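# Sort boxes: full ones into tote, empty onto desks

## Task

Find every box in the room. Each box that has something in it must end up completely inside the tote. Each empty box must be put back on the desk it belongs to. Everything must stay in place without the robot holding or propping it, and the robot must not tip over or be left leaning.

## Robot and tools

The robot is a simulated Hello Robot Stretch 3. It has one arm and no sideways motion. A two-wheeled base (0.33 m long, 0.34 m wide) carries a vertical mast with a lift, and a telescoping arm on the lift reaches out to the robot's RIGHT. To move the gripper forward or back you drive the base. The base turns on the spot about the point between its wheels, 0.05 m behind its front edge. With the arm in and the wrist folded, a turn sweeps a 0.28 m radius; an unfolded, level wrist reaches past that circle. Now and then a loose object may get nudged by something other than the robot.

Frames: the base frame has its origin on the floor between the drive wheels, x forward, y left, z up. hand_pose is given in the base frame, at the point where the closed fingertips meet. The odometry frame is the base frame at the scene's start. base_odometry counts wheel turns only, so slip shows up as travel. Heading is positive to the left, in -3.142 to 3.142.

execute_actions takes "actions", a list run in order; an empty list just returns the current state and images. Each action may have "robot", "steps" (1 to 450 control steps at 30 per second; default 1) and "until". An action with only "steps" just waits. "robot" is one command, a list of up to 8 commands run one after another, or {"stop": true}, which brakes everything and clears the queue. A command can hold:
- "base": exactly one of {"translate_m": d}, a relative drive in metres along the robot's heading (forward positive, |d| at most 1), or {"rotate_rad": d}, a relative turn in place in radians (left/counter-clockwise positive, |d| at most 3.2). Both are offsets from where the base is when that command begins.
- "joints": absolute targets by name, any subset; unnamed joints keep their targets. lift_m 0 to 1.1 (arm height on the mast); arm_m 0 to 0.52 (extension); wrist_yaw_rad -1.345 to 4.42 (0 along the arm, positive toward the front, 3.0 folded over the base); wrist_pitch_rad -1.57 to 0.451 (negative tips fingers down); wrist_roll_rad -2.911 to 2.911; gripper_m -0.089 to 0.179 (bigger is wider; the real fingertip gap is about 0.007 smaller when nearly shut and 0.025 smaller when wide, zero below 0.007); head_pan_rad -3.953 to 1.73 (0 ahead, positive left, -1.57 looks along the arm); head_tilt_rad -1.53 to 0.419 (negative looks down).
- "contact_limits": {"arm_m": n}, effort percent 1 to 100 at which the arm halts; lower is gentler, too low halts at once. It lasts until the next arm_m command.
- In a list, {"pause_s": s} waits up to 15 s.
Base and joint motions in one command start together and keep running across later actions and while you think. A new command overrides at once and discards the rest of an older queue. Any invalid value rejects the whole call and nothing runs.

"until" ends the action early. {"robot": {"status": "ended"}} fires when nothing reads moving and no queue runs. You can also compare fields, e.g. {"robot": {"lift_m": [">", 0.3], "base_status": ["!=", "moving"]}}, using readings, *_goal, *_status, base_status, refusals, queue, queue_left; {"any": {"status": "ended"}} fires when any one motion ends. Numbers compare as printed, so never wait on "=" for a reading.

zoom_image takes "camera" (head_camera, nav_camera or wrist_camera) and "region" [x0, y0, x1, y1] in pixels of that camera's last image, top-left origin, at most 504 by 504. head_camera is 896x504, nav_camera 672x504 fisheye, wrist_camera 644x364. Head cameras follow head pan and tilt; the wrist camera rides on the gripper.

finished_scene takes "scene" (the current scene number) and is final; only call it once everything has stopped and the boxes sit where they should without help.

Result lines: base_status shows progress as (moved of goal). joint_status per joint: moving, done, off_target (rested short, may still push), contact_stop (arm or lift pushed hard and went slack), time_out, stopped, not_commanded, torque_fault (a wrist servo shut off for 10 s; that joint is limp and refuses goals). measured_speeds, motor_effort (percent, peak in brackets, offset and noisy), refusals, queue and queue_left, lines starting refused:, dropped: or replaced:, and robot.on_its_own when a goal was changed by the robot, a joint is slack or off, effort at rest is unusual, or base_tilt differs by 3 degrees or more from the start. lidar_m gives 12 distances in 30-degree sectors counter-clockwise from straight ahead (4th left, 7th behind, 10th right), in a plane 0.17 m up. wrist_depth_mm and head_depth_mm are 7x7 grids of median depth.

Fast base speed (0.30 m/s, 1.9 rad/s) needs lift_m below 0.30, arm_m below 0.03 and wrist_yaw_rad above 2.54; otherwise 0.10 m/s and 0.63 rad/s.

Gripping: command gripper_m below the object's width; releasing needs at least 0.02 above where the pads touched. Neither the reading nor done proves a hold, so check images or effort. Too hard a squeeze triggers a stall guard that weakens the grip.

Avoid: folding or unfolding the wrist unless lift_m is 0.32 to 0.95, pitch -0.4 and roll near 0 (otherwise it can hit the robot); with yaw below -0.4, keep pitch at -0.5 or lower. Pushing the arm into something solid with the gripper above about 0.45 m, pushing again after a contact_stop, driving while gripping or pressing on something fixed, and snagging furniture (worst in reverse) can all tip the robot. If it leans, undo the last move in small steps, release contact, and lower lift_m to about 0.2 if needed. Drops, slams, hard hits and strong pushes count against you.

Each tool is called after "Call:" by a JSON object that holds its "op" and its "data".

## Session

Call:
{"op": "execute_actions", "data": {"actions": []}}

Scene clock: 0.00 s.
robot.base_odometry: x=+0.000 y=+0.000 heading=+0.000 (m, m, rad; robot's odometry frame)
robot.turned_by_wheels: +0.000 (rad since the last result)
robot.turned_by_imu: +0.000 (rad since the last result)
robot.base_tilt: forward=+0.4 right=+0.2 (deg)
robot.lidar_m: 1.06 1.16 1.76 2.23 0.83 0.67 0.66 0.72 1.10 0.99 0.96 1.07
robot.head_depth_mm: 953 958 966 972 979 984 995 / 965 976 979 992 997 1007 1012 / 988 994 1005 1010 1018 1026 1035 / 1008 1016 1020 1033 1040 1050 1055 / 1025 1035 1041 1054 1063 1072 1081 / 1049 1057 1066 1075 1083 1092 1104 / 1065 1073 1086 1099 1111 1114 1127
robot.base_status: not_commanded
robot.joint_positions: lift_m=+0.488 arm_m=+0.002 wrist_yaw_rad=+3.041 wrist_pitch_rad=-0.570 wrist_roll_rad=-0.018 gripper_m=+0.037 head_pan_rad=+0.012 head_tilt_rad=-0.002
robot.joint_goals: lift_m=+0.488 arm_m=+0.002 wrist_yaw_rad=+3.041 wrist_pitch_rad=-0.570 wrist_roll_rad=-0.018 gripper_m=+0.037 head_pan_rad=+0.012 head_tilt_rad=-0.002
robot.joint_status: lift_m=not_commanded arm_m=not_commanded wrist_yaw_rad=not_commanded wrist_pitch_rad=not_commanded wrist_roll_rad=not_commanded gripper_m=not_commanded head_pan_rad=not_commanded head_tilt_rad=not_commanded
robot.measured_speeds: translate_m=+0.000 rotate_rad=+0.000 lift_m=+0.000 arm_m=+0.000 wrist_yaw_rad=+0.000 wrist_pitch_rad=+0.000 wrist_roll_rad=+0.000 head_pan_rad=+0.000 head_tilt_rad=+0.000
robot: refusals=0 queue=idle queue_left=0
robot.motor_effort: left_wheel=-1 right_wheel=-1 lift_m=+25 arm_m=+0 wrist_yaw_rad=+0 wrist_pitch_rad=+6 wrist_roll_rad=+1 gripper_m=+0 head_pan_rad=+0 head_tilt_rad=+3 (%)
robot.hand_pose: x=-0.0009 y=+0.0548 z=+0.4679 quat_wxyz=(+0.232, +0.681, +0.167, +0.674) (m; robot's base frame)
robot.wrist_depth_mm: 684 889 - - - - - / 677 922 - - - - - / 664 892 - - - - 928 / 685 872 943 858 834 832 818 / 646 784 752 749 722 696 678 / 648 702 678 639 623 607 591 / 613 598 613 - 563 545 531
pictures: head_camera (sideways: a quarter turn clockwise sets it upright), nav_camera (sideways: a quarter turn counterclockwise sets it upright), wrist_camera
Images, in order (width x height): head_camera 896x504, nav_camera 672x504, wrist_camera 644x364.

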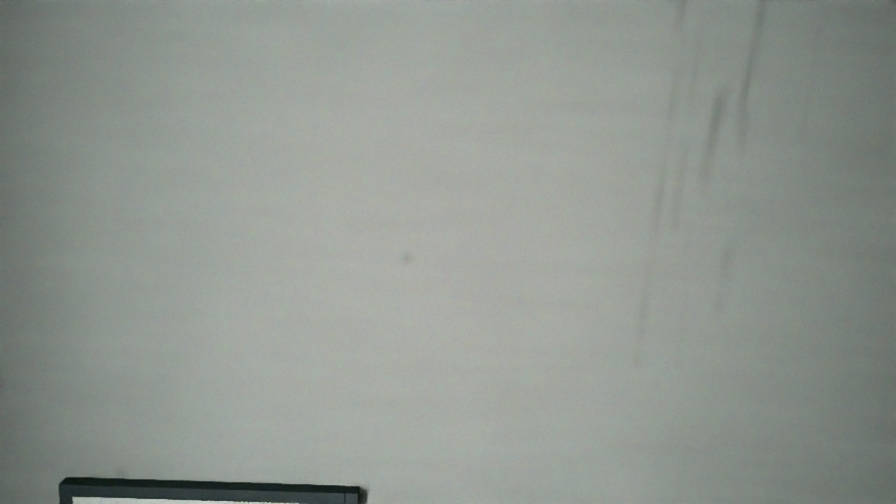

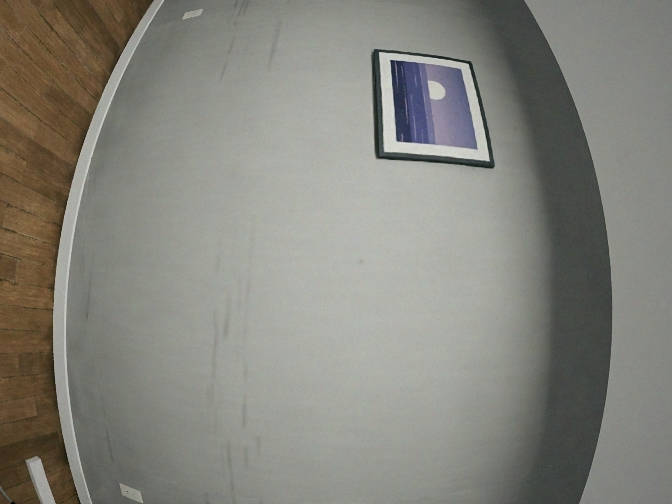

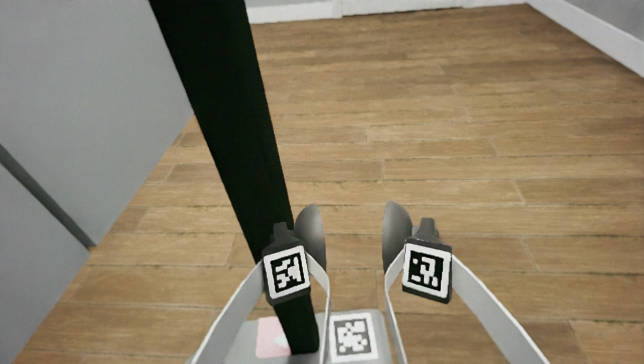

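Call:
{"op": "execute_actions", "data": {"actions": [{"robot": {"joints": {"head_pan_rad": 1.6, "head_tilt_rad": -0.45, "wrist_pitch_rad": -0.4, "wrist_roll_rad": 0.0, "lift_m": 0.28, "arm_m": 0.0}}, "steps": 100, "until": {"robot": {"status": "ended"}}}]}}

Call:
{"op": "execute_actions", "data": {"actions": [{"robot": {"joints": {"head_pan_rad": -1.6, "head_tilt_rad": -0.45}}, "steps": 100, "until": {"robot": {"status": "ended"}}}]}}

Call:
{"op": "execute_actions", "data": {"actions": [{"robot": {"joints": {"head_pan_rad": -3.0, "head_tilt_rad": -0.45}}, "steps": 100, "until": {"robot": {"status": "ended"}}}]}}

Scene clock: 5.87 s.
robot.base_odometry: x=+0.000 y=+0.000 heading=+0.000 (m, m, rad; robot's odometry frame)
robot.turned_by_wheels: +0.000 (rad since the last result)
robot.turned_by_imu: +0.001 (rad since the last result)
robot.base_tilt: forward=+0.3 right=+0.2 (deg)
robot.lidar_m: 1.06 1.16 1.77 2.23 0.84 0.67 0.66 0.72 1.10 0.99 0.96 1.08
robot.head_depth_mm: 1829 1971 2139 2326 2020 1630 1355 / 1872 2006 2183 2356 2027 1623 1355 / 1924 2081 2246 2422 2014 1622 1354 / 1955 2124 2295 2476 2015 1622 1353 / 2007 2163 2368 2520 2006 1616 1348 / 2047 2208 2415 2545 1941 1606 1345 / 2020 1253 1307 1366 1427 1507 1376
robot.base_status: not_commanded
robot.joint_positions: lift_m=+0.280 arm_m=+0.002 wrist_yaw_rad=+3.041 wrist_pitch_rad=-0.420 wrist_roll_rad=-0.005 gripper_m=+0.037 head_pan_rad=+1.593 head_tilt_rad=-0.444
robot.joint_goals: lift_m=+0.280 arm_m=+0.000 wrist_yaw_rad=+3.041 wrist_pitch_rad=-0.400 wrist_roll_rad=+0.000 gripper_m=+0.037 head_pan_rad=+1.600 head_tilt_rad=-0.450
robot.joint_status: lift_m=done arm_m=done wrist_yaw_rad=not_commanded wrist_pitch_rad=done wrist_roll_rad=done gripper_m=not_commanded head_pan_rad=done head_tilt_rad=done
robot.measured_speeds: translate_m=+0.000 rotate_rad=+0.000 lift_m=+0.000 arm_m=+0.000 wrist_yaw_rad=+0.000 wrist_pitch_rad=+0.000 wrist_roll_rad=+0.000 head_pan_rad=+0.000 head_tilt_rad=+0.000
robot: refusals=0 queue=done queue_left=0
robot.motor_effort: left_wheel=-1(1) right_wheel=-1(1) lift_m=+16(26) arm_m=+1(2) wrist_yaw_rad=+0(0) wrist_pitch_rad=+9(8) wrist_roll_rad=+4(6) gripper_m=-1(1) head_pan_rad=+2(28) head_tilt_rad=-3(33) (%)
robot.hand_pose: x=+0.0013 y=+0.0762 z=+0.2928 quat_wxyz=(+0.182, +0.696, +0.113, +0.685) (m; robot's base frame)
robot.wrist_depth_mm: 683 884 - - - - - / 677 878 - - - - - / 666 919 - 976 869 868 782 / 659 801 - 728 675 671 630 / 634 626 623 574 572 544 524 / 537 522 530 - 458 459 446 / 464 - - - 409 403 385
pictures: head_camera (sideways: a quarter turn clockwise sets it upright), nav_camera (sideways: a quarter turn counterclockwise sets it upright), wrist_camera
Images, in order (width x height): head_camera 896x504, nav_camera 672x504, wrist_camera 644x364.

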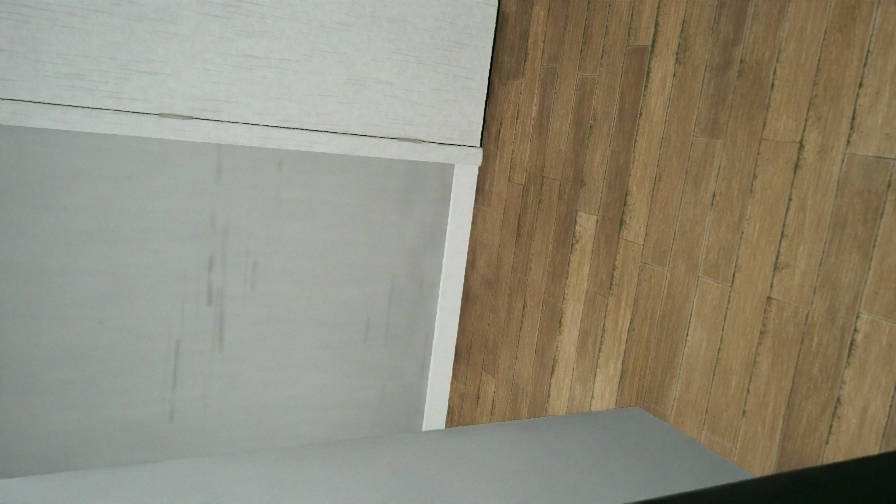

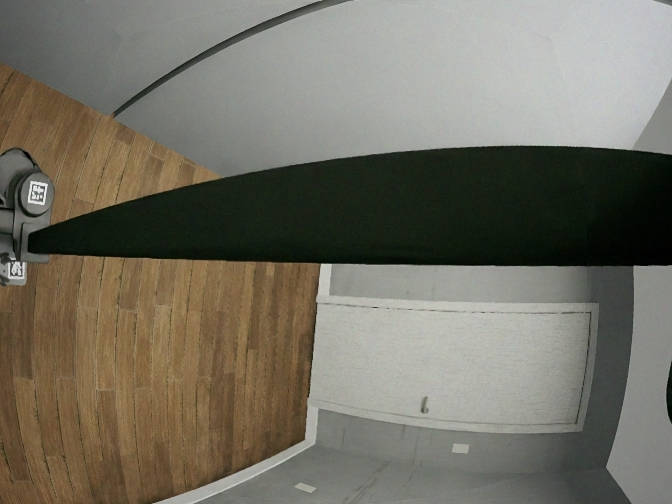

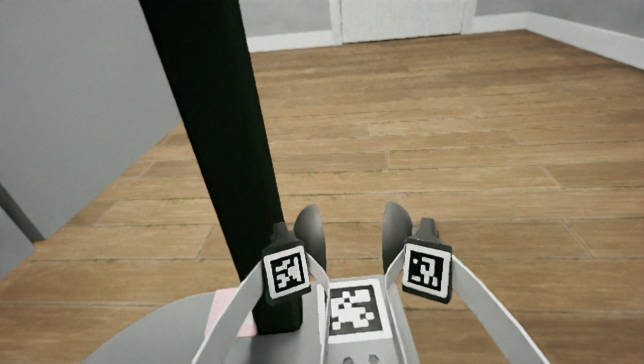

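Scene clock: 8.00 s.
robot.base_odometry: x=+0.000 y=+0.000 heading=+0.000 (m, m, rad; robot's odometry frame)
robot.turned_by_wheels: +0.000 (rad since the last result)
robot.turned_by_imu: +0.000 (rad since the last result)
robot.base_tilt: forward=+0.3 right=+0.1 (deg)
robot.lidar_m: 1.06 1.16 1.76 2.23 0.84 0.67 0.66 0.72 1.10 0.99 0.96 1.07
robot.head_depth_mm: 1223 1321 1117 819 1717 1631 1359 / 1249 1342 1110 817 1746 1622 1354 / 1265 1368 1098 815 1786 1628 1356 / 1286 1391 1096 855 1824 1626 1347 / 1307 1415 1086 850 1787 1574 1355 / 1332 1446 1082 848 1241 1607 1346 / 1354 1469 1078 1334 1193 1521 1344
robot.base_status: not_commanded
robot.joint_positions: lift_m=+0.280 arm_m=+0.002 wrist_yaw_rad=+3.041 wrist_pitch_rad=-0.420 wrist_roll_rad=-0.005 gripper_m=+0.037 head_pan_rad=-1.593 head_tilt_rad=-0.444
robot.joint_goals: lift_m=+0.280 arm_m=+0.000 wrist_yaw_rad=+3.041 wrist_pitch_rad=-0.400 wrist_roll_rad=+0.000 gripper_m=+0.037 head_pan_rad=-1.600 head_tilt_rad=-0.450
robot.joint_status: lift_m=done arm_m=done wrist_yaw_rad=not_commanded wrist_pitch_rad=done wrist_roll_rad=done gripper_m=not_commanded head_pan_rad=done head_tilt_rad=done
robot.measured_speeds: translate_m=+0.000 rotate_rad=+0.000 lift_m=+0.000 arm_m=+0.000 wrist_yaw_rad=+0.000 wrist_pitch_rad=+0.000 wrist_roll_rad=+0.000 head_pan_rad=+0.000 head_tilt_rad=+0.000
robot: refusals=0 queue=done queue_left=0
robot.motor_effort: left_wheel=-1(1) right_wheel=-1(1) lift_m=+16(16) arm_m=+1(1) wrist_yaw_rad=+0(0) wrist_pitch_rad=+8(9) wrist_roll_rad=+3(3) gripper_m=+1(1) head_pan_rad=-2(27) head_tilt_rad=-3(3) (%)
robot.hand_pose: x=+0.0013 y=+0.0762 z=+0.2928 quat_wxyz=(+0.182, +0.696, +0.113, +0.685) (m; robot's base frame)
robot.wrist_depth_mm: 670 849 - - - - - / 685 856 - - - - - / 670 921 - 965 902 816 796 / 665 789 - 732 703 672 636 / 633 622 623 581 586 548 527 / 528 530 518 - 458 463 446 / 464 - - - 412 392 391
pictures: head_camera (sideways: a quarter turn clockwise sets it upright), nav_camera (sideways: a quarter turn counterclockwise sets it upright), wrist_camera
Images, in order (width x height): head_camera 896x504, nav_camera 672x504, wrist_camera 644x364.

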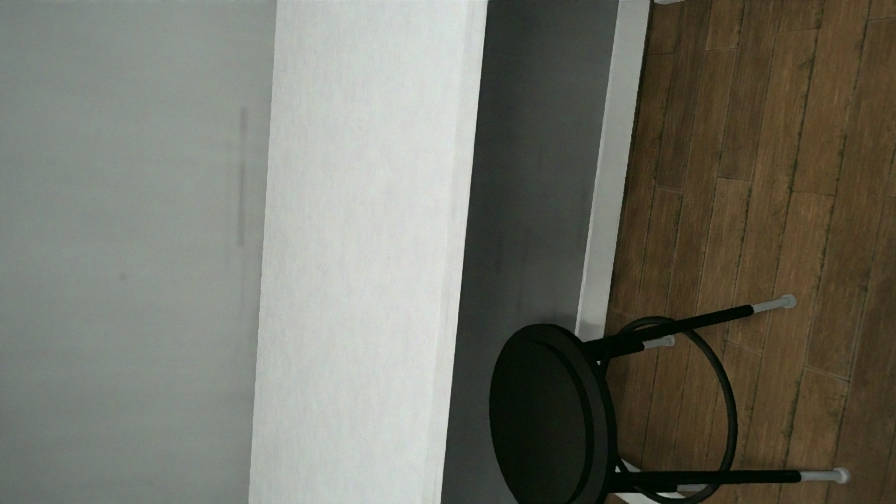

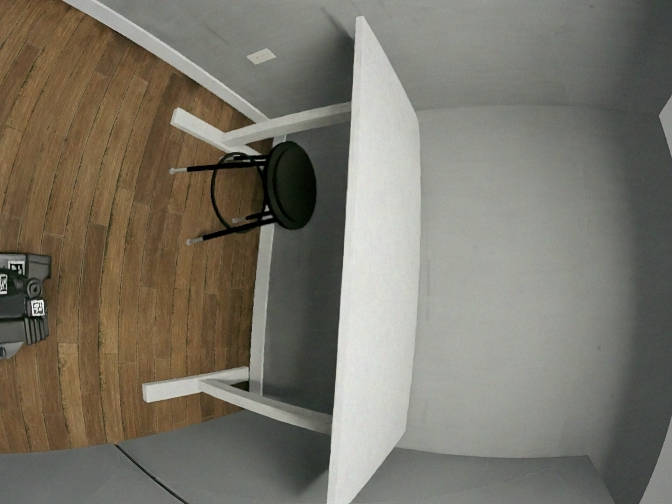

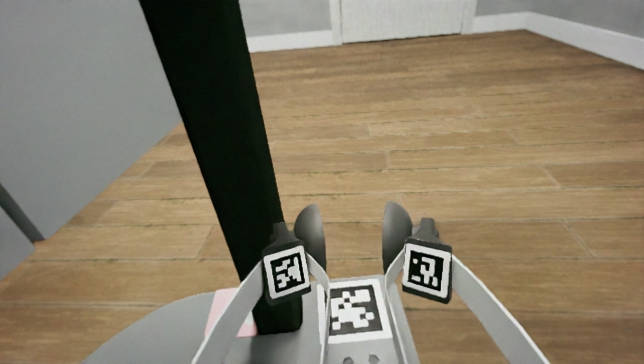

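Scene clock: 9.30 s.
robot.base_odometry: x=+0.000 y=+0.000 heading=+0.000 (m, m, rad; robot's odometry frame)
robot.turned_by_wheels: +0.000 (rad since the last result)
robot.turned_by_imu: +0.000 (rad since the last result)
robot.base_tilt: forward=+0.3 right=+0.2 (deg)
robot.lidar_m: 1.06 1.16 1.77 2.23 0.84 0.67 0.66 0.72 1.10 0.99 0.96 1.07
robot.head_depth_mm: 533 570 616 668 728 803 894 / 549 589 637 691 760 838 940 / 566 609 661 722 793 880 995 / 584 631 685 752 828 929 1048 / 604 654 713 783 871 975 1116 / 625 678 742 819 916 1032 1193 / 648 705 777 859 968 1105 1257
robot.base_status: not_commanded
robot.joint_positions: lift_m=+0.280 arm_m=+0.002 wrist_yaw_rad=+3.041 wrist_pitch_rad=-0.420 wrist_roll_rad=-0.005 gripper_m=+0.037 head_pan_rad=-2.993 head_tilt_rad=-0.444
robot.joint_goals: lift_m=+0.280 arm_m=+0.000 wrist_yaw_rad=+3.041 wrist_pitch_rad=-0.400 wrist_roll_rad=+0.000 gripper_m=+0.037 head_pan_rad=-3.000 head_tilt_rad=-0.450
robot.joint_status: lift_m=done arm_m=done wrist_yaw_rad=not_commanded wrist_pitch_rad=done wrist_roll_rad=done gripper_m=not_commanded head_pan_rad=done head_tilt_rad=done
robot.measured_speeds: translate_m=+0.000 rotate_rad=+0.000 lift_m=+0.000 arm_m=+0.000 wrist_yaw_rad=+0.000 wrist_pitch_rad=+0.000 wrist_roll_rad=+0.000 head_pan_rad=+0.000 head_tilt_rad=+0.000
robot: refusals=0 queue=done queue_left=0
robot.motor_effort: left_wheel=-1(1) right_wheel=-1(1) lift_m=+16(16) arm_m=+0(0) wrist_yaw_rad=+1(0) wrist_pitch_rad=+8(9) wrist_roll_rad=+3(3) gripper_m=+0(0) head_pan_rad=-2(27) head_tilt_rad=-3(3) (%)
robot.hand_pose: x=+0.0013 y=+0.0762 z=+0.2928 quat_wxyz=(+0.182, +0.696, +0.113, +0.685) (m; robot's base frame)
robot.wrist_depth_mm: 660 840 - - - - - / 667 858 - - - - - / 660 915 - 989 904 850 791 / 676 783 - 714 717 655 632 / 633 635 612 581 572 549 527 / 541 524 519 - 454 462 447 / 462 - - - 409 397 391
pictures: head_camera (sideways: a quarter turn clockwise sets it upright), nav_camera (sideways: a quarter turn counterclockwise sets it upright), wrist_camera
Images, in order (width x height): head_camera 896x504, nav_camera 672x504, wrist_camera 644x364.

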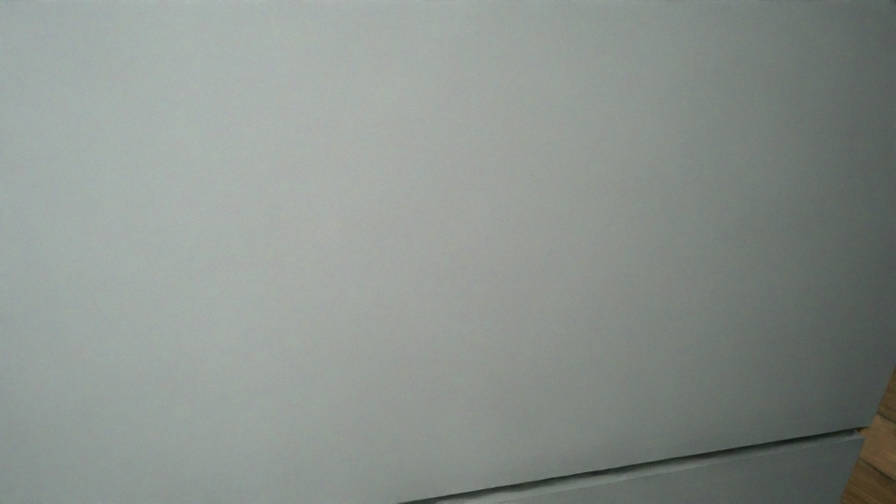

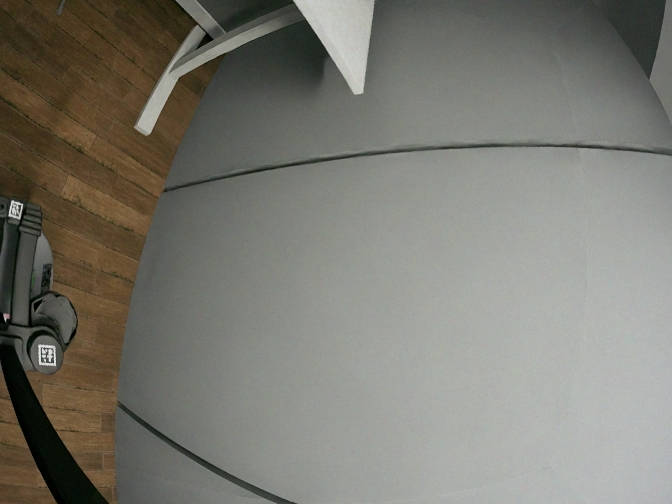

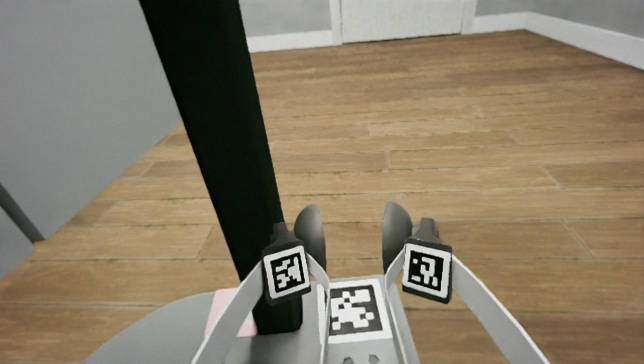

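Call:
{"op": "execute_actions", "data": {"actions": [{"robot": [{"base": {"rotate_rad": 1.65}, "joints": {"head_pan_rad": 0.9, "head_tilt_rad": -0.5}}, {"base": {"translate_m": 1.0}}], "steps": 300, "until": {"robot": {"status": "ended"}}}]}}

Scene clock: 23.73 s.
robot.base_odometry: x=-0.079 y=+0.997 heading=+1.650 (m, m, rad; robot's odometry frame)
robot.turned_by_wheels: +1.650 (rad since the last result)
robot.turned_by_imu: +1.628 (rad since the last result)
robot.base_tilt: forward=+0.3 right=+0.2 (deg)
robot.lidar_m: 1.25 0.56 0.47 0.46 0.52 0.84 1.92 1.52 1.26 1.26 1.42 1.26
robot.head_depth_mm: 1705 1775 1874 1976 1910 1561 1315 / 441 493 2058 2206 1902 1552 1311 / 421 460 508 567 641 751 926 / 404 441 485 539 605 690 804 / 390 423 464 512 572 648 748 / 376 407 444 488 543 612 699 / 363 392 426 467 517 579 656
robot.base_status: done (translate_m +1.0000 of +1.0000)
robot.joint_positions: lift_m=+0.280 arm_m=+0.002 wrist_yaw_rad=+3.041 wrist_pitch_rad=-0.419 wrist_roll_rad=-0.005 gripper_m=+0.037 head_pan_rad=+0.893 head_tilt_rad=-0.494
robot.joint_goals: lift_m=+0.280 arm_m=+0.000 wrist_yaw_rad=+3.041 wrist_pitch_rad=-0.400 wrist_roll_rad=+0.000 gripper_m=+0.037 head_pan_rad=+0.900 head_tilt_rad=-0.500
robot.joint_status: lift_m=done arm_m=done wrist_yaw_rad=not_commanded wrist_pitch_rad=done wrist_roll_rad=done gripper_m=not_commanded head_pan_rad=done head_tilt_rad=done
robot.measured_speeds: translate_m=+0.000 rotate_rad=+0.000 lift_m=+0.000 arm_m=+0.000 wrist_yaw_rad=+0.000 wrist_pitch_rad=+0.000 wrist_roll_rad=+0.000 head_pan_rad=+0.000 head_tilt_rad=+0.000
robot: refusals=0 queue=done queue_left=0
robot.motor_effort: left_wheel=-4(8) right_wheel=+3(13) lift_m=+16(16) arm_m=+1(1) wrist_yaw_rad=+0(0) wrist_pitch_rad=+8(9) wrist_roll_rad=+3(3) gripper_m=-1(1) head_pan_rad=+2(27) head_tilt_rad=-3(11) (%)
robot.hand_pose: x=+0.0013 y=+0.0763 z=+0.2929 quat_wxyz=(+0.182, +0.696, +0.113, +0.685) (m; robot's base frame)
robot.wrist_depth_mm: 516 493 471 464 443 426 414 / 571 549 - 507 480 456 453 / 645 609 - 550 513 502 730 / 698 690 - 598 578 543 614 / 671 648 612 578 581 538 524 / 542 539 528 - 455 457 449 / 465 462 - - 410 400 389
pictures: head_camera (sideways: a quarter turn clockwise sets it upright), nav_camera (sideways: a quarter turn counterclockwise sets it upright), wrist_camera
Images, in order (width x height): head_camera 896x504, nav_camera 672x504, wrist_camera 644x364.

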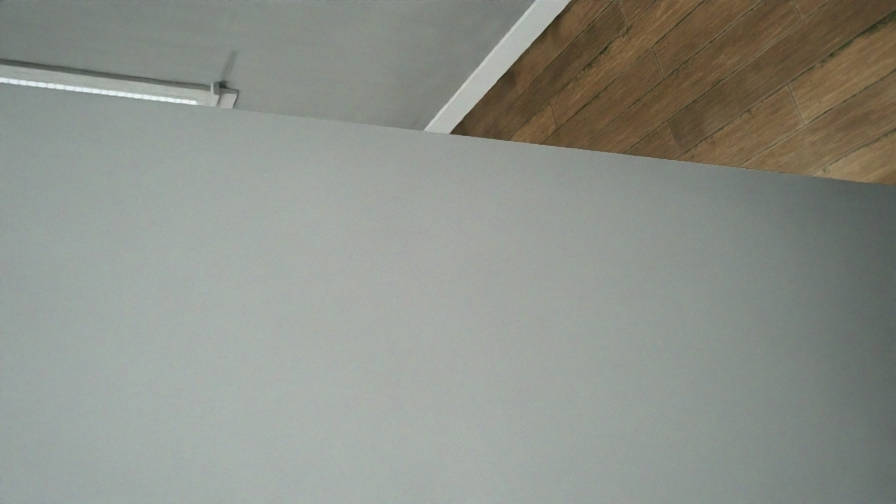

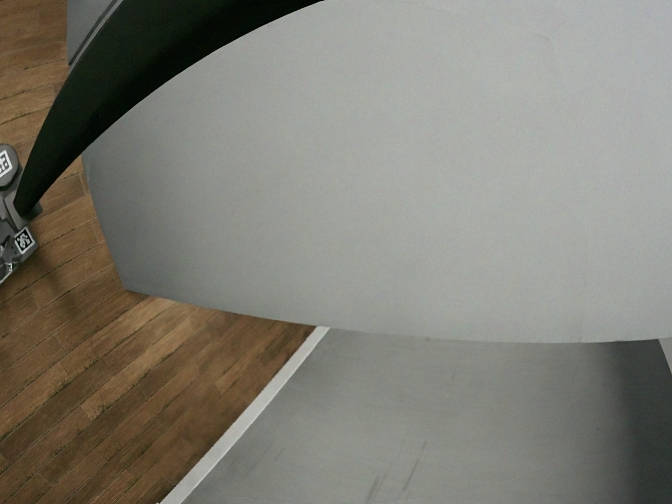

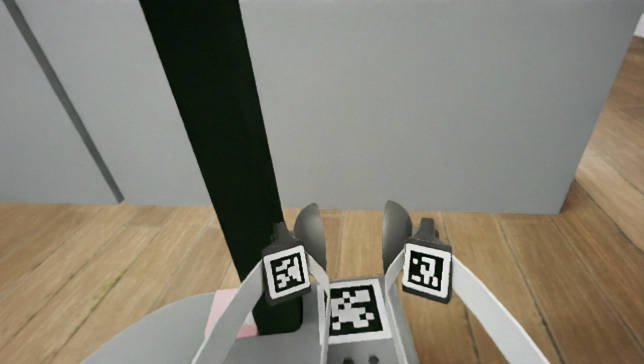

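Call:
{"op": "execute_actions", "data": {"actions": [{"robot": [{"base": {"translate_m": 0.76}}, {"base": {"rotate_rad": 1.33}, "joints": {"head_pan_rad": 0.35, "head_tilt_rad": -0.4}}], "steps": 300, "until": {"robot": {"status": "ended"}}}]}}

Scene clock: 33.13 s.
robot.base_odometry: x=-0.139 y=+1.755 heading=+2.980 (m, m, rad; robot's odometry frame)
robot.turned_by_wheels: +1.330 (rad since the last result)
robot.turned_by_imu: +1.313 (rad since the last result)
robot.base_tilt: forward=+0.4 right=+0.2 (deg)
robot.lidar_m: 1.80 0.62 0.52 1.03 2.11 1.49 1.42 0.78 0.55 0.54 0.56 0.74
robot.head_depth_mm: 2740 2939 3143 2889 2143 1695 1393 / 2851 3016 3246 2895 2131 1682 1398 / 2933 3100 3353 2867 2107 1675 1390 / 3000 3217 3495 2841 2114 1684 1387 / 3171 3316 3559 2693 2040 1569 1318 / 662 698 742 788 840 904 974 / 575 602 632 667 703 747 795
robot.base_status: done (rotate_rad +1.3299 of +1.3300)
robot.joint_positions: lift_m=+0.280 arm_m=+0.002 wrist_yaw_rad=+3.041 wrist_pitch_rad=-0.419 wrist_roll_rad=-0.005 gripper_m=+0.037 head_pan_rad=+0.357 head_tilt_rad=-0.408
robot.joint_goals: lift_m=+0.280 arm_m=+0.000 wrist_yaw_rad=+3.041 wrist_pitch_rad=-0.400 wrist_roll_rad=+0.000 gripper_m=+0.037 head_pan_rad=+0.350 head_tilt_rad=-0.400
robot.joint_status: lift_m=done arm_m=done wrist_yaw_rad=not_commanded wrist_pitch_rad=done wrist_roll_rad=done gripper_m=not_commanded head_pan_rad=done head_tilt_rad=done
robot.measured_speeds: translate_m=+0.000 rotate_rad=+0.000 lift_m=+0.000 arm_m=+0.000 wrist_yaw_rad=+0.000 wrist_pitch_rad=+0.000 wrist_roll_rad=+0.000 head_pan_rad=+0.000 head_tilt_rad=+0.000
robot: refusals=0 queue=done queue_left=0
robot.motor_effort: left_wheel=-3(8) right_wheel=+3(12) lift_m=+16(16) arm_m=+0(0) wrist_yaw_rad=+1(1) wrist_pitch_rad=+8(8) wrist_roll_rad=+3(3) gripper_m=+0(2) head_pan_rad=-2(23) head_tilt_rad=+4(18) (%)
robot.hand_pose: x=+0.0013 y=+0.0763 z=+0.2929 quat_wxyz=(+0.182, +0.696, +0.113, +0.685) (m; robot's base frame)
robot.wrist_depth_mm: - - - - 817 477 442 / - - - - 868 495 482 / - - - - 809 539 526 / 854 802 - 714 680 582 578 / 660 619 615 573 582 549 522 / 538 527 531 - 455 461 448 / 462 464 - - 413 398 393
pictures: head_camera (sideways: a quarter turn clockwise sets it upright), nav_camera (sideways: a quarter turn counterclockwise sets it upright), wrist_camera
Images, in order (width x height): head_camera 896x504, nav_camera 672x504, wrist_camera 644x364.

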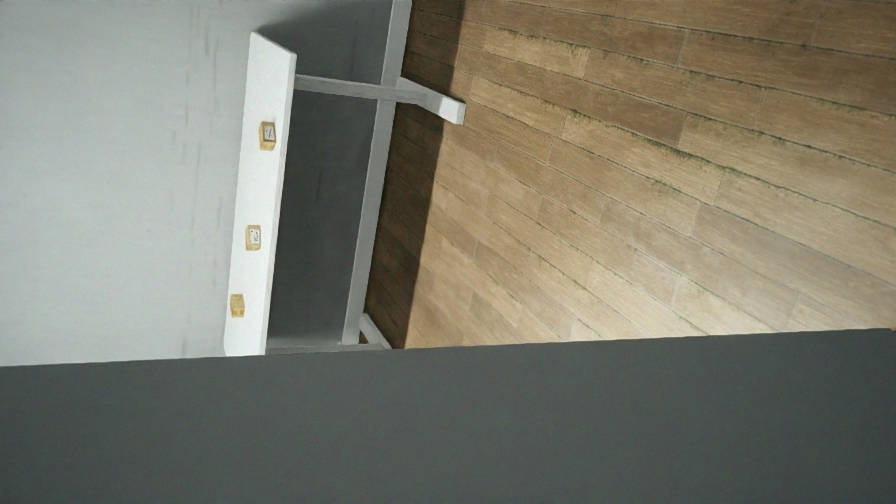

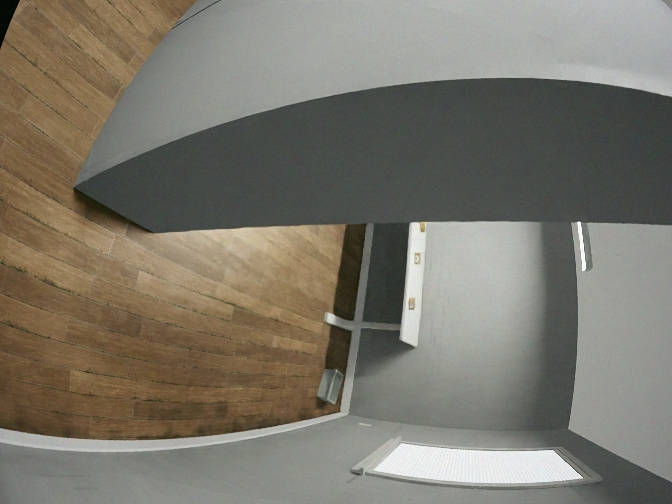

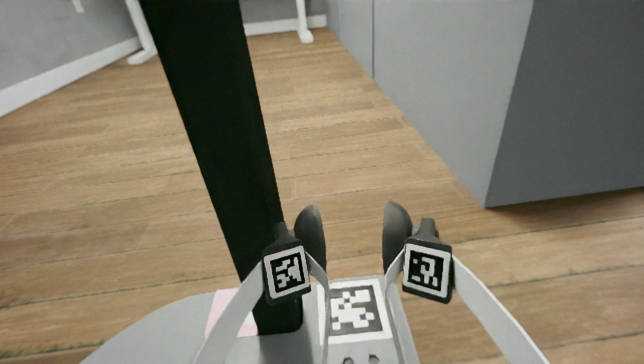

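Call:
{"op": "execute_actions", "data": {"actions": [{"robot": [{"base": {"translate_m": 1.0}, "joints": {"head_pan_rad": 0.1, "head_tilt_rad": -0.55}}, {"base": {"translate_m": 0.4}}], "steps": 300, "until": {"robot": {"status": "ended"}}}]}}

Scene clock: 49.90 s.
robot.base_odometry: x=-1.521 y=+1.980 heading=+2.980 (m, m, rad; robot's odometry frame)
robot.turned_by_wheels: +0.000 (rad since the last result)
robot.turned_by_imu: +0.004 (rad since the last result)
robot.base_tilt: forward=+0.4 right=+0.2 (deg)
robot.lidar_m: 1.60 1.56 2.24 2.83 1.60 0.78 2.18 0.72 0.51 0.48 0.49 0.66
robot.head_depth_mm: 1609 1762 1946 2096 1809 1494 1275 / 1629 1784 1964 2122 1707 1495 1272 / 1649 1803 1987 2147 1754 1491 1267 / 1667 1822 2026 2168 1800 1485 1271 / 1698 1823 1977 2167 1803 1487 1268 / 1712 1840 1445 2175 1782 1487 1267 / 1727 1844 1442 2257 1794 1485 1269
robot.base_status: done (translate_m +0.4000 of +0.4000)
robot.joint_positions: lift_m=+0.280 arm_m=+0.002 wrist_yaw_rad=+3.041 wrist_pitch_rad=-0.419 wrist_roll_rad=-0.005 gripper_m=+0.037 head_pan_rad=+0.107 head_tilt_rad=-0.544
robot.joint_goals: lift_m=+0.280 arm_m=+0.000 wrist_yaw_rad=+3.041 wrist_pitch_rad=-0.400 wrist_roll_rad=+0.000 gripper_m=+0.037 head_pan_rad=+0.100 head_tilt_rad=-0.550
robot.joint_status: lift_m=done arm_m=done wrist_yaw_rad=not_commanded wrist_pitch_rad=done wrist_roll_rad=done gripper_m=not_commanded head_pan_rad=done head_tilt_rad=done
robot.measured_speeds: translate_m=+0.000 rotate_rad=+0.000 lift_m=+0.000 arm_m=+0.000 wrist_yaw_rad=+0.000 wrist_pitch_rad=+0.000 wrist_roll_rad=+0.000 head_pan_rad=+0.000 head_tilt_rad=+0.000
robot: refusals=0 queue=done queue_left=0
robot.motor_effort: left_wheel=-4(7) right_wheel=+3(10) lift_m=+16(16) arm_m=+0(0) wrist_yaw_rad=+0(0) wrist_pitch_rad=+8(8) wrist_roll_rad=+3(3) gripper_m=-1(1) head_pan_rad=-3(16) head_tilt_rad=-3(20) (%)
robot.hand_pose: x=+0.0013 y=+0.0763 z=+0.2929 quat_wxyz=(+0.182, +0.696, +0.113, +0.685) (m; robot's base frame)
robot.wrist_depth_mm: - - - - - - - / - - - - - - - / - - - 961 909 844 831 / 750 792 - 726 692 653 649 / 661 618 615 590 574 538 521 / 544 524 521 - 457 463 450 / 461 463 - - 412 397 390
pictures: head_camera (sideways: a quarter turn clockwise sets it upright), nav_camera (sideways: a quarter turn counterclockwise sets it upright), wrist_camera
Images, in order (width x height): head_camera 896x504, nav_camera 672x504, wrist_camera 644x364.

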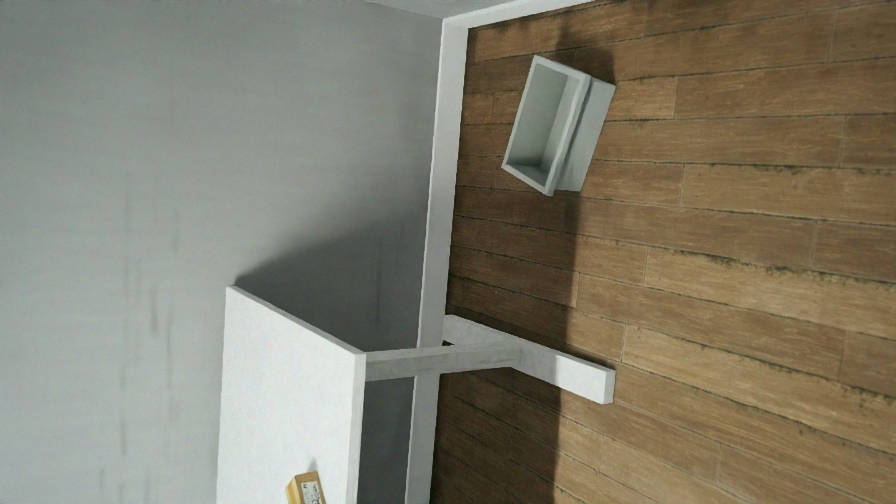

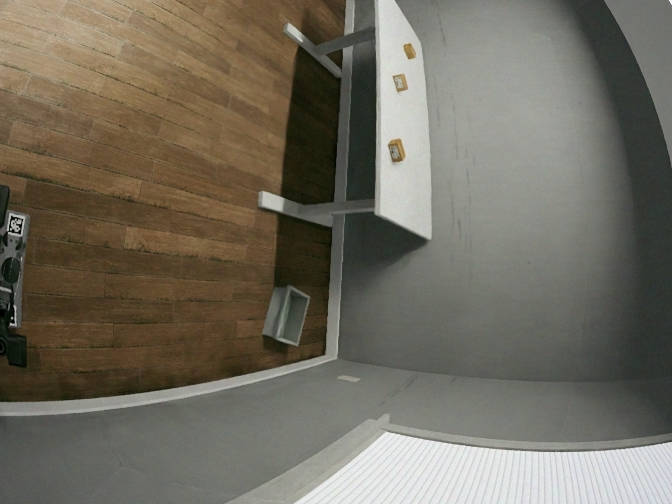

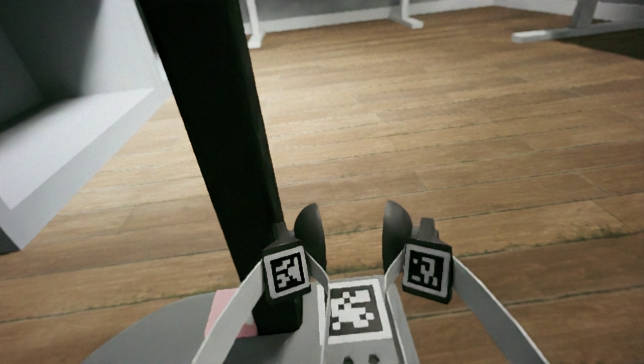

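Call:
{"op": "execute_actions", "data": {"actions": [{"robot": [{"base": {"rotate_rad": 0.483}, "joints": {"head_pan_rad": -0.3, "head_tilt_rad": -0.7}}, {"base": {"translate_m": 0.98}}, {"base": {"rotate_rad": 1.108}, "joints": {"lift_m": 0.86, "head_pan_rad": -1.2, "head_tilt_rad": -0.75}}], "steps": 300, "until": {"robot": {"lift_m": [">", 0.36]}}}, {"robot": {"joints": {"wrist_yaw_rad": 1.57}}, "steps": 300, "until": {"robot": {"status": "ended"}}}]}}

Scene clock: 102.47 s.
robot.base_odometry: x=-2.451 y=+1.671 heading=-1.713 (m, m, rad; robot's odometry frame)
robot.turned_by_wheels: +1.591 (rad since the last result)
robot.turned_by_imu: +1.572 (rad since the last result)
robot.base_tilt: forward=+0.4 right=+0.2 (deg)
robot.lidar_m: 2.41 2.41 1.77 1.51 1.31 0.93 0.89 0.92 1.11 0.62 1.09 1.41
robot.head_depth_mm: 909 1012 959 789 671 600 - / 941 1058 959 790 671 583 - / 980 1093 960 791 672 595 - / 1019 1128 960 791 657 613 - / 1062 1159 963 789 642 621 1151 / 1107 1194 960 793 674 1263 1171 / 1159 1226 961 793 675 1335 1141
robot.base_status: done (rotate_rad +1.1078 of +1.1080)
robot.joint_positions: lift_m=+0.860 arm_m=+0.002 wrist_yaw_rad=+1.573 wrist_pitch_rad=-0.418 wrist_roll_rad=-0.004 gripper_m=+0.037 head_pan_rad=-1.193 head_tilt_rad=-0.741
robot.joint_goals: lift_m=+0.860 arm_m=+0.000 wrist_yaw_rad=+1.570 wrist_pitch_rad=-0.400 wrist_roll_rad=+0.000 gripper_m=+0.037 head_pan_rad=-1.200 head_tilt_rad=-0.750
robot.joint_status: lift_m=done arm_m=done wrist_yaw_rad=done wrist_pitch_rad=done wrist_roll_rad=done gripper_m=not_commanded head_pan_rad=done head_tilt_rad=done
robot.measured_speeds: translate_m=+0.000 rotate_rad=+0.000 lift_m=+0.000 arm_m=+0.000 wrist_yaw_rad=+0.000 wrist_pitch_rad=+0.000 wrist_roll_rad=+0.000 head_pan_rad=+0.000 head_tilt_rad=+0.000
robot: refusals=0 queue=done queue_left=0
robot.motor_effort: left_wheel=-4(9) right_wheel=+3(10) lift_m=+34(35) arm_m=+1(1) wrist_yaw_rad=-2(4) wrist_pitch_rad=+8(8) wrist_roll_rad=+3(3) gripper_m=-1(1) head_pan_rad=-2(26) head_tilt_rad=-5(22) (%)
robot.hand_pose: x=+0.2030 y=-0.1466 z=+0.8721 quat_wxyz=(+0.594, +0.592, -0.383, +0.387) (m; robot's base frame)
robot.wrist_depth_mm: - - - - - - - / - - - - 857 801 758 / - - - - 642 548 544 / - - - - - 444 428 / - - - - - 361 350 / - - - - - 309 258 / - - - - - 898 253
pictures: head_camera (sideways: a quarter turn clockwise sets it upright), nav_camera (sideways: a quarter turn counterclockwise sets it upright), wrist_camera
Images, in order (width x height): head_camera 896x504, nav_camera 672x504, wrist_camera 644x364.

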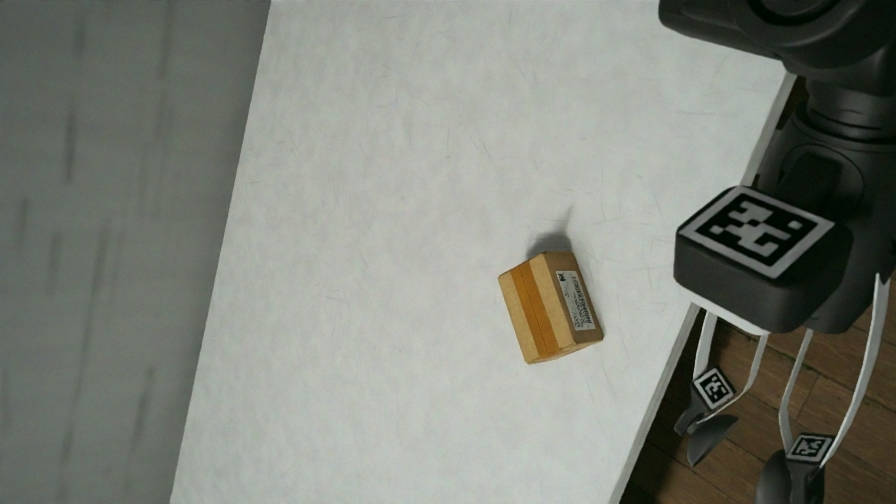

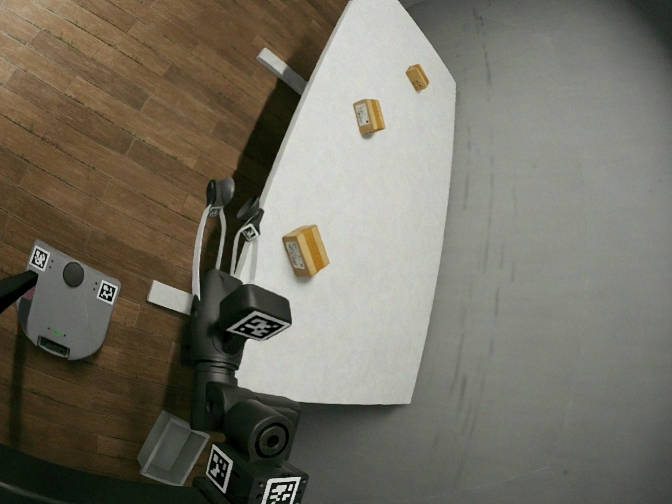

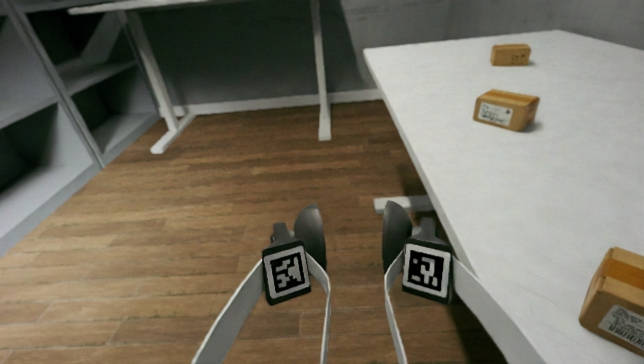

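Call:
{"op": "execute_actions", "data": {"actions": [{"robot": {"base": {"translate_m": 0.137}, "joints": {"lift_m": 0.865, "arm_m": 0.388, "wrist_yaw_rad": 2.35, "wrist_pitch_rad": -0.7, "wrist_roll_rad": -0.1, "gripper_m": 0.17, "head_pan_rad": -1.3, "head_tilt_rad": -0.85}}, "steps": 300, "until": {"robot": {"status": "ended"}}}]}}

Scene clock: 117.50 s.
robot.base_odometry: x=-2.470 y=+1.535 heading=-1.713 (m, m, rad; robot's odometry frame)
robot.turned_by_wheels: +0.000 (rad since the last result)
robot.turned_by_imu: +0.001 (rad since the last result)
robot.base_tilt: forward=+0.3 right=+0.2 (deg)
robot.lidar_m: 2.27 2.31 1.72 1.51 1.51 1.07 1.03 1.05 1.11 0.61 1.09 1.28
robot.head_depth_mm: 928 978 - 713 625 575 1135 / 953 1006 828 717 615 1172 1122 / 980 1013 838 719 616 1218 1136 / 1012 1013 861 718 607 1243 1137 / 1046 1012 841 719 631 1261 1134 / 1078 1016 844 722 642 1271 1140 / 1112 1018 847 722 656 1265 1140
robot.base_status: done (translate_m +0.1370 of +0.1370)
robot.joint_positions: lift_m=+0.865 arm_m=+0.388 wrist_yaw_rad=+2.348 wrist_pitch_rad=-0.711 wrist_roll_rad=-0.096 gripper_m=+0.170 head_pan_rad=-1.293 head_tilt_rad=-0.840
robot.joint_goals: lift_m=+0.865 arm_m=+0.388 wrist_yaw_rad=+2.350 wrist_pitch_rad=-0.700 wrist_roll_rad=-0.100 gripper_m=+0.170 head_pan_rad=-1.300 head_tilt_rad=-0.850
robot.joint_status: lift_m=done arm_m=done wrist_yaw_rad=done wrist_pitch_rad=done wrist_roll_rad=done gripper_m=done head_pan_rad=done head_tilt_rad=done
robot.measured_speeds: translate_m=+0.000 rotate_rad=+0.000 lift_m=+0.000 arm_m=+0.000 wrist_yaw_rad=+0.000 wrist_pitch_rad=+0.000 wrist_roll_rad=+0.000 head_pan_rad=+0.000 head_tilt_rad=+0.000
robot: refusals=0 queue=done queue_left=0
robot.motor_effort: left_wheel=-4(3) right_wheel=+3(7) lift_m=+35(35) arm_m=+3(4) wrist_yaw_rad=+3(5) wrist_pitch_rad=+5(8) wrist_roll_rad=-2(3) gripper_m=+0(97) head_pan_rad=-3(11) head_tilt_rad=-6(19) (%)
robot.hand_pose: x=+0.1061 y=-0.4076 z=+0.8179 quat_wxyz=(+0.484, +0.681, -0.006, +0.549) (m; robot's base frame)
robot.wrist_depth_mm: - - - - - 531 493 / - - - - - 422 380 / - - - - 368 354 348 / - - - 317 313 307 307 / - - 282 224 275 274 275 / - - 250 200 246 243 - / 887 230 227 212 223 221 220
pictures: head_camera (sideways: a quarter turn clockwise sets it upright), nav_camera (sideways: a quarter turn counterclockwise sets it upright), wrist_camera
Images, in order (width x height): head_camera 896x504, nav_camera 672x504, wrist_camera 644x364.

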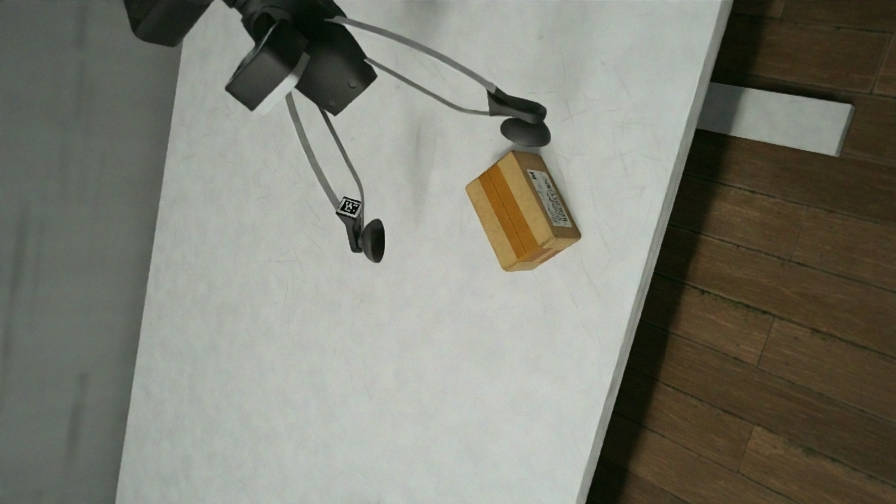

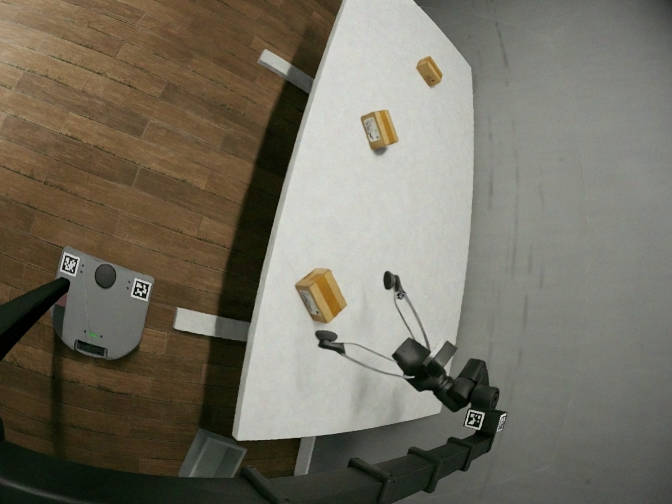

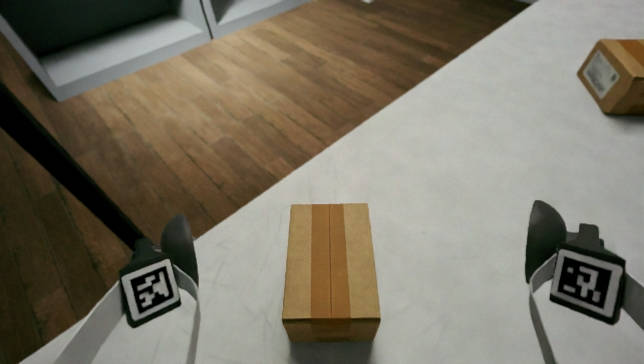

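Call:
{"op": "execute_actions", "data": {"actions": [{"robot": {"base": {"translate_m": 0.010}, "joints": {"arm_m": 0.355}}, "steps": 100, "until": {"robot": {"status": "ended"}}}, {"robot": {"joints": {"lift_m": 0.796}}, "steps": 100, "until": {"robot": {"status": "ended"}}}]}}

Scene clock: 125.03 s.
robot.base_odometry: x=-2.471 y=+1.526 heading=-1.713 (m, m, rad; robot's odometry frame)
robot.turned_by_wheels: +0.000 (rad since the last result)
robot.turned_by_imu: +0.001 (rad since the last result)
robot.base_tilt: forward=+0.4 right=+0.2 (deg)
robot.lidar_m: 2.26 2.30 1.71 1.51 1.52 1.09 1.04 1.07 1.11 0.62 1.09 1.27
robot.head_depth_mm: 926 1003 - 700 624 574 1128 / 951 1006 855 701 627 1170 1118 / 981 1009 839 717 606 1220 1136 / 1011 1011 842 706 610 1243 1140 / 1045 1016 842 720 629 1266 1140 / 1079 1015 845 720 641 1263 1144 / 1114 1020 846 723 655 1269 1144
robot.base_status: done (translate_m +0.0100 of +0.0100)
robot.joint_positions: lift_m=+0.796 arm_m=+0.355 wrist_yaw_rad=+2.348 wrist_pitch_rad=-0.711 wrist_roll_rad=-0.096 gripper_m=+0.170 head_pan_rad=-1.293 head_tilt_rad=-0.840
robot.joint_goals: lift_m=+0.796 arm_m=+0.355 wrist_yaw_rad=+2.350 wrist_pitch_rad=-0.700 wrist_roll_rad=-0.100 gripper_m=+0.170 head_pan_rad=-1.300 head_tilt_rad=-0.850
robot.joint_status: lift_m=done arm_m=done wrist_yaw_rad=done wrist_pitch_rad=done wrist_roll_rad=done gripper_m=done head_pan_rad=done head_tilt_rad=done
robot.measured_speeds: translate_m=+0.000 rotate_rad=+0.000 lift_m=+0.000 arm_m=+0.000 wrist_yaw_rad=+0.000 wrist_pitch_rad=+0.000 wrist_roll_rad=+0.000 head_pan_rad=+0.000 head_tilt_rad=+0.000
robot: refusals=0 queue=done queue_left=0
robot.motor_effort: left_wheel=-3(4) right_wheel=+3(8) lift_m=+16(34) arm_m=-3(6) wrist_yaw_rad=+3(2) wrist_pitch_rad=+4(5) wrist_roll_rad=-2(2) gripper_m=+0(1) head_pan_rad=-3(2) head_tilt_rad=-6(5) (%)
robot.hand_pose: x=+0.1060 y=-0.3753 z=+0.7497 quat_wxyz=(+0.484, +0.681, -0.006, +0.549) (m; robot's base frame)
robot.wrist_depth_mm: - - - - - 367 362 / - - - - 321 304 299 / - - - - 264 258 255 / - - - 224 226 226 221 / - - 204 148 152 199 201 / 929 - 183 131 133 178 - / 175 166 166 118 117 161 160
pictures: head_camera (sideways: a quarter turn clockwise sets it upright), nav_camera (sideways: a quarter turn counterclockwise sets it upright), wrist_camera
Images, in order (width x height): head_camera 896x504, nav_camera 672x504, wrist_camera 644x364.

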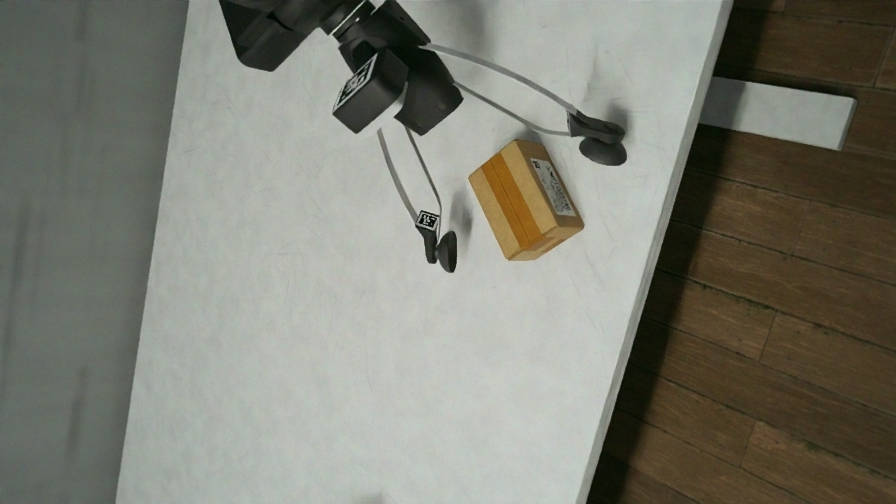

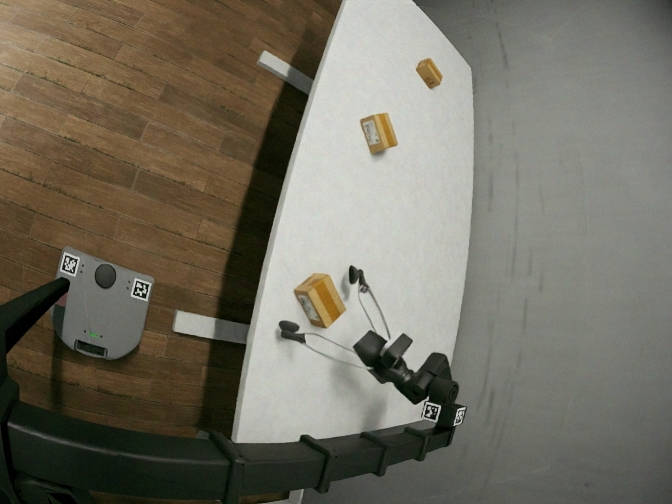

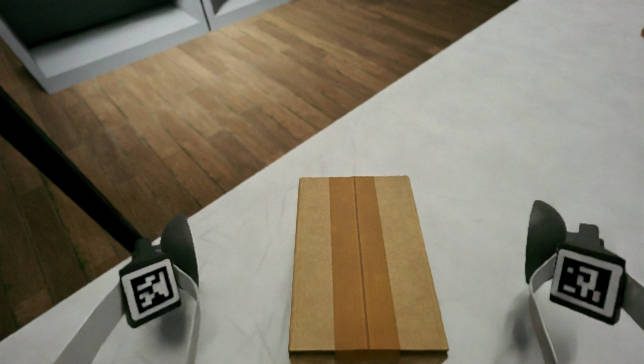

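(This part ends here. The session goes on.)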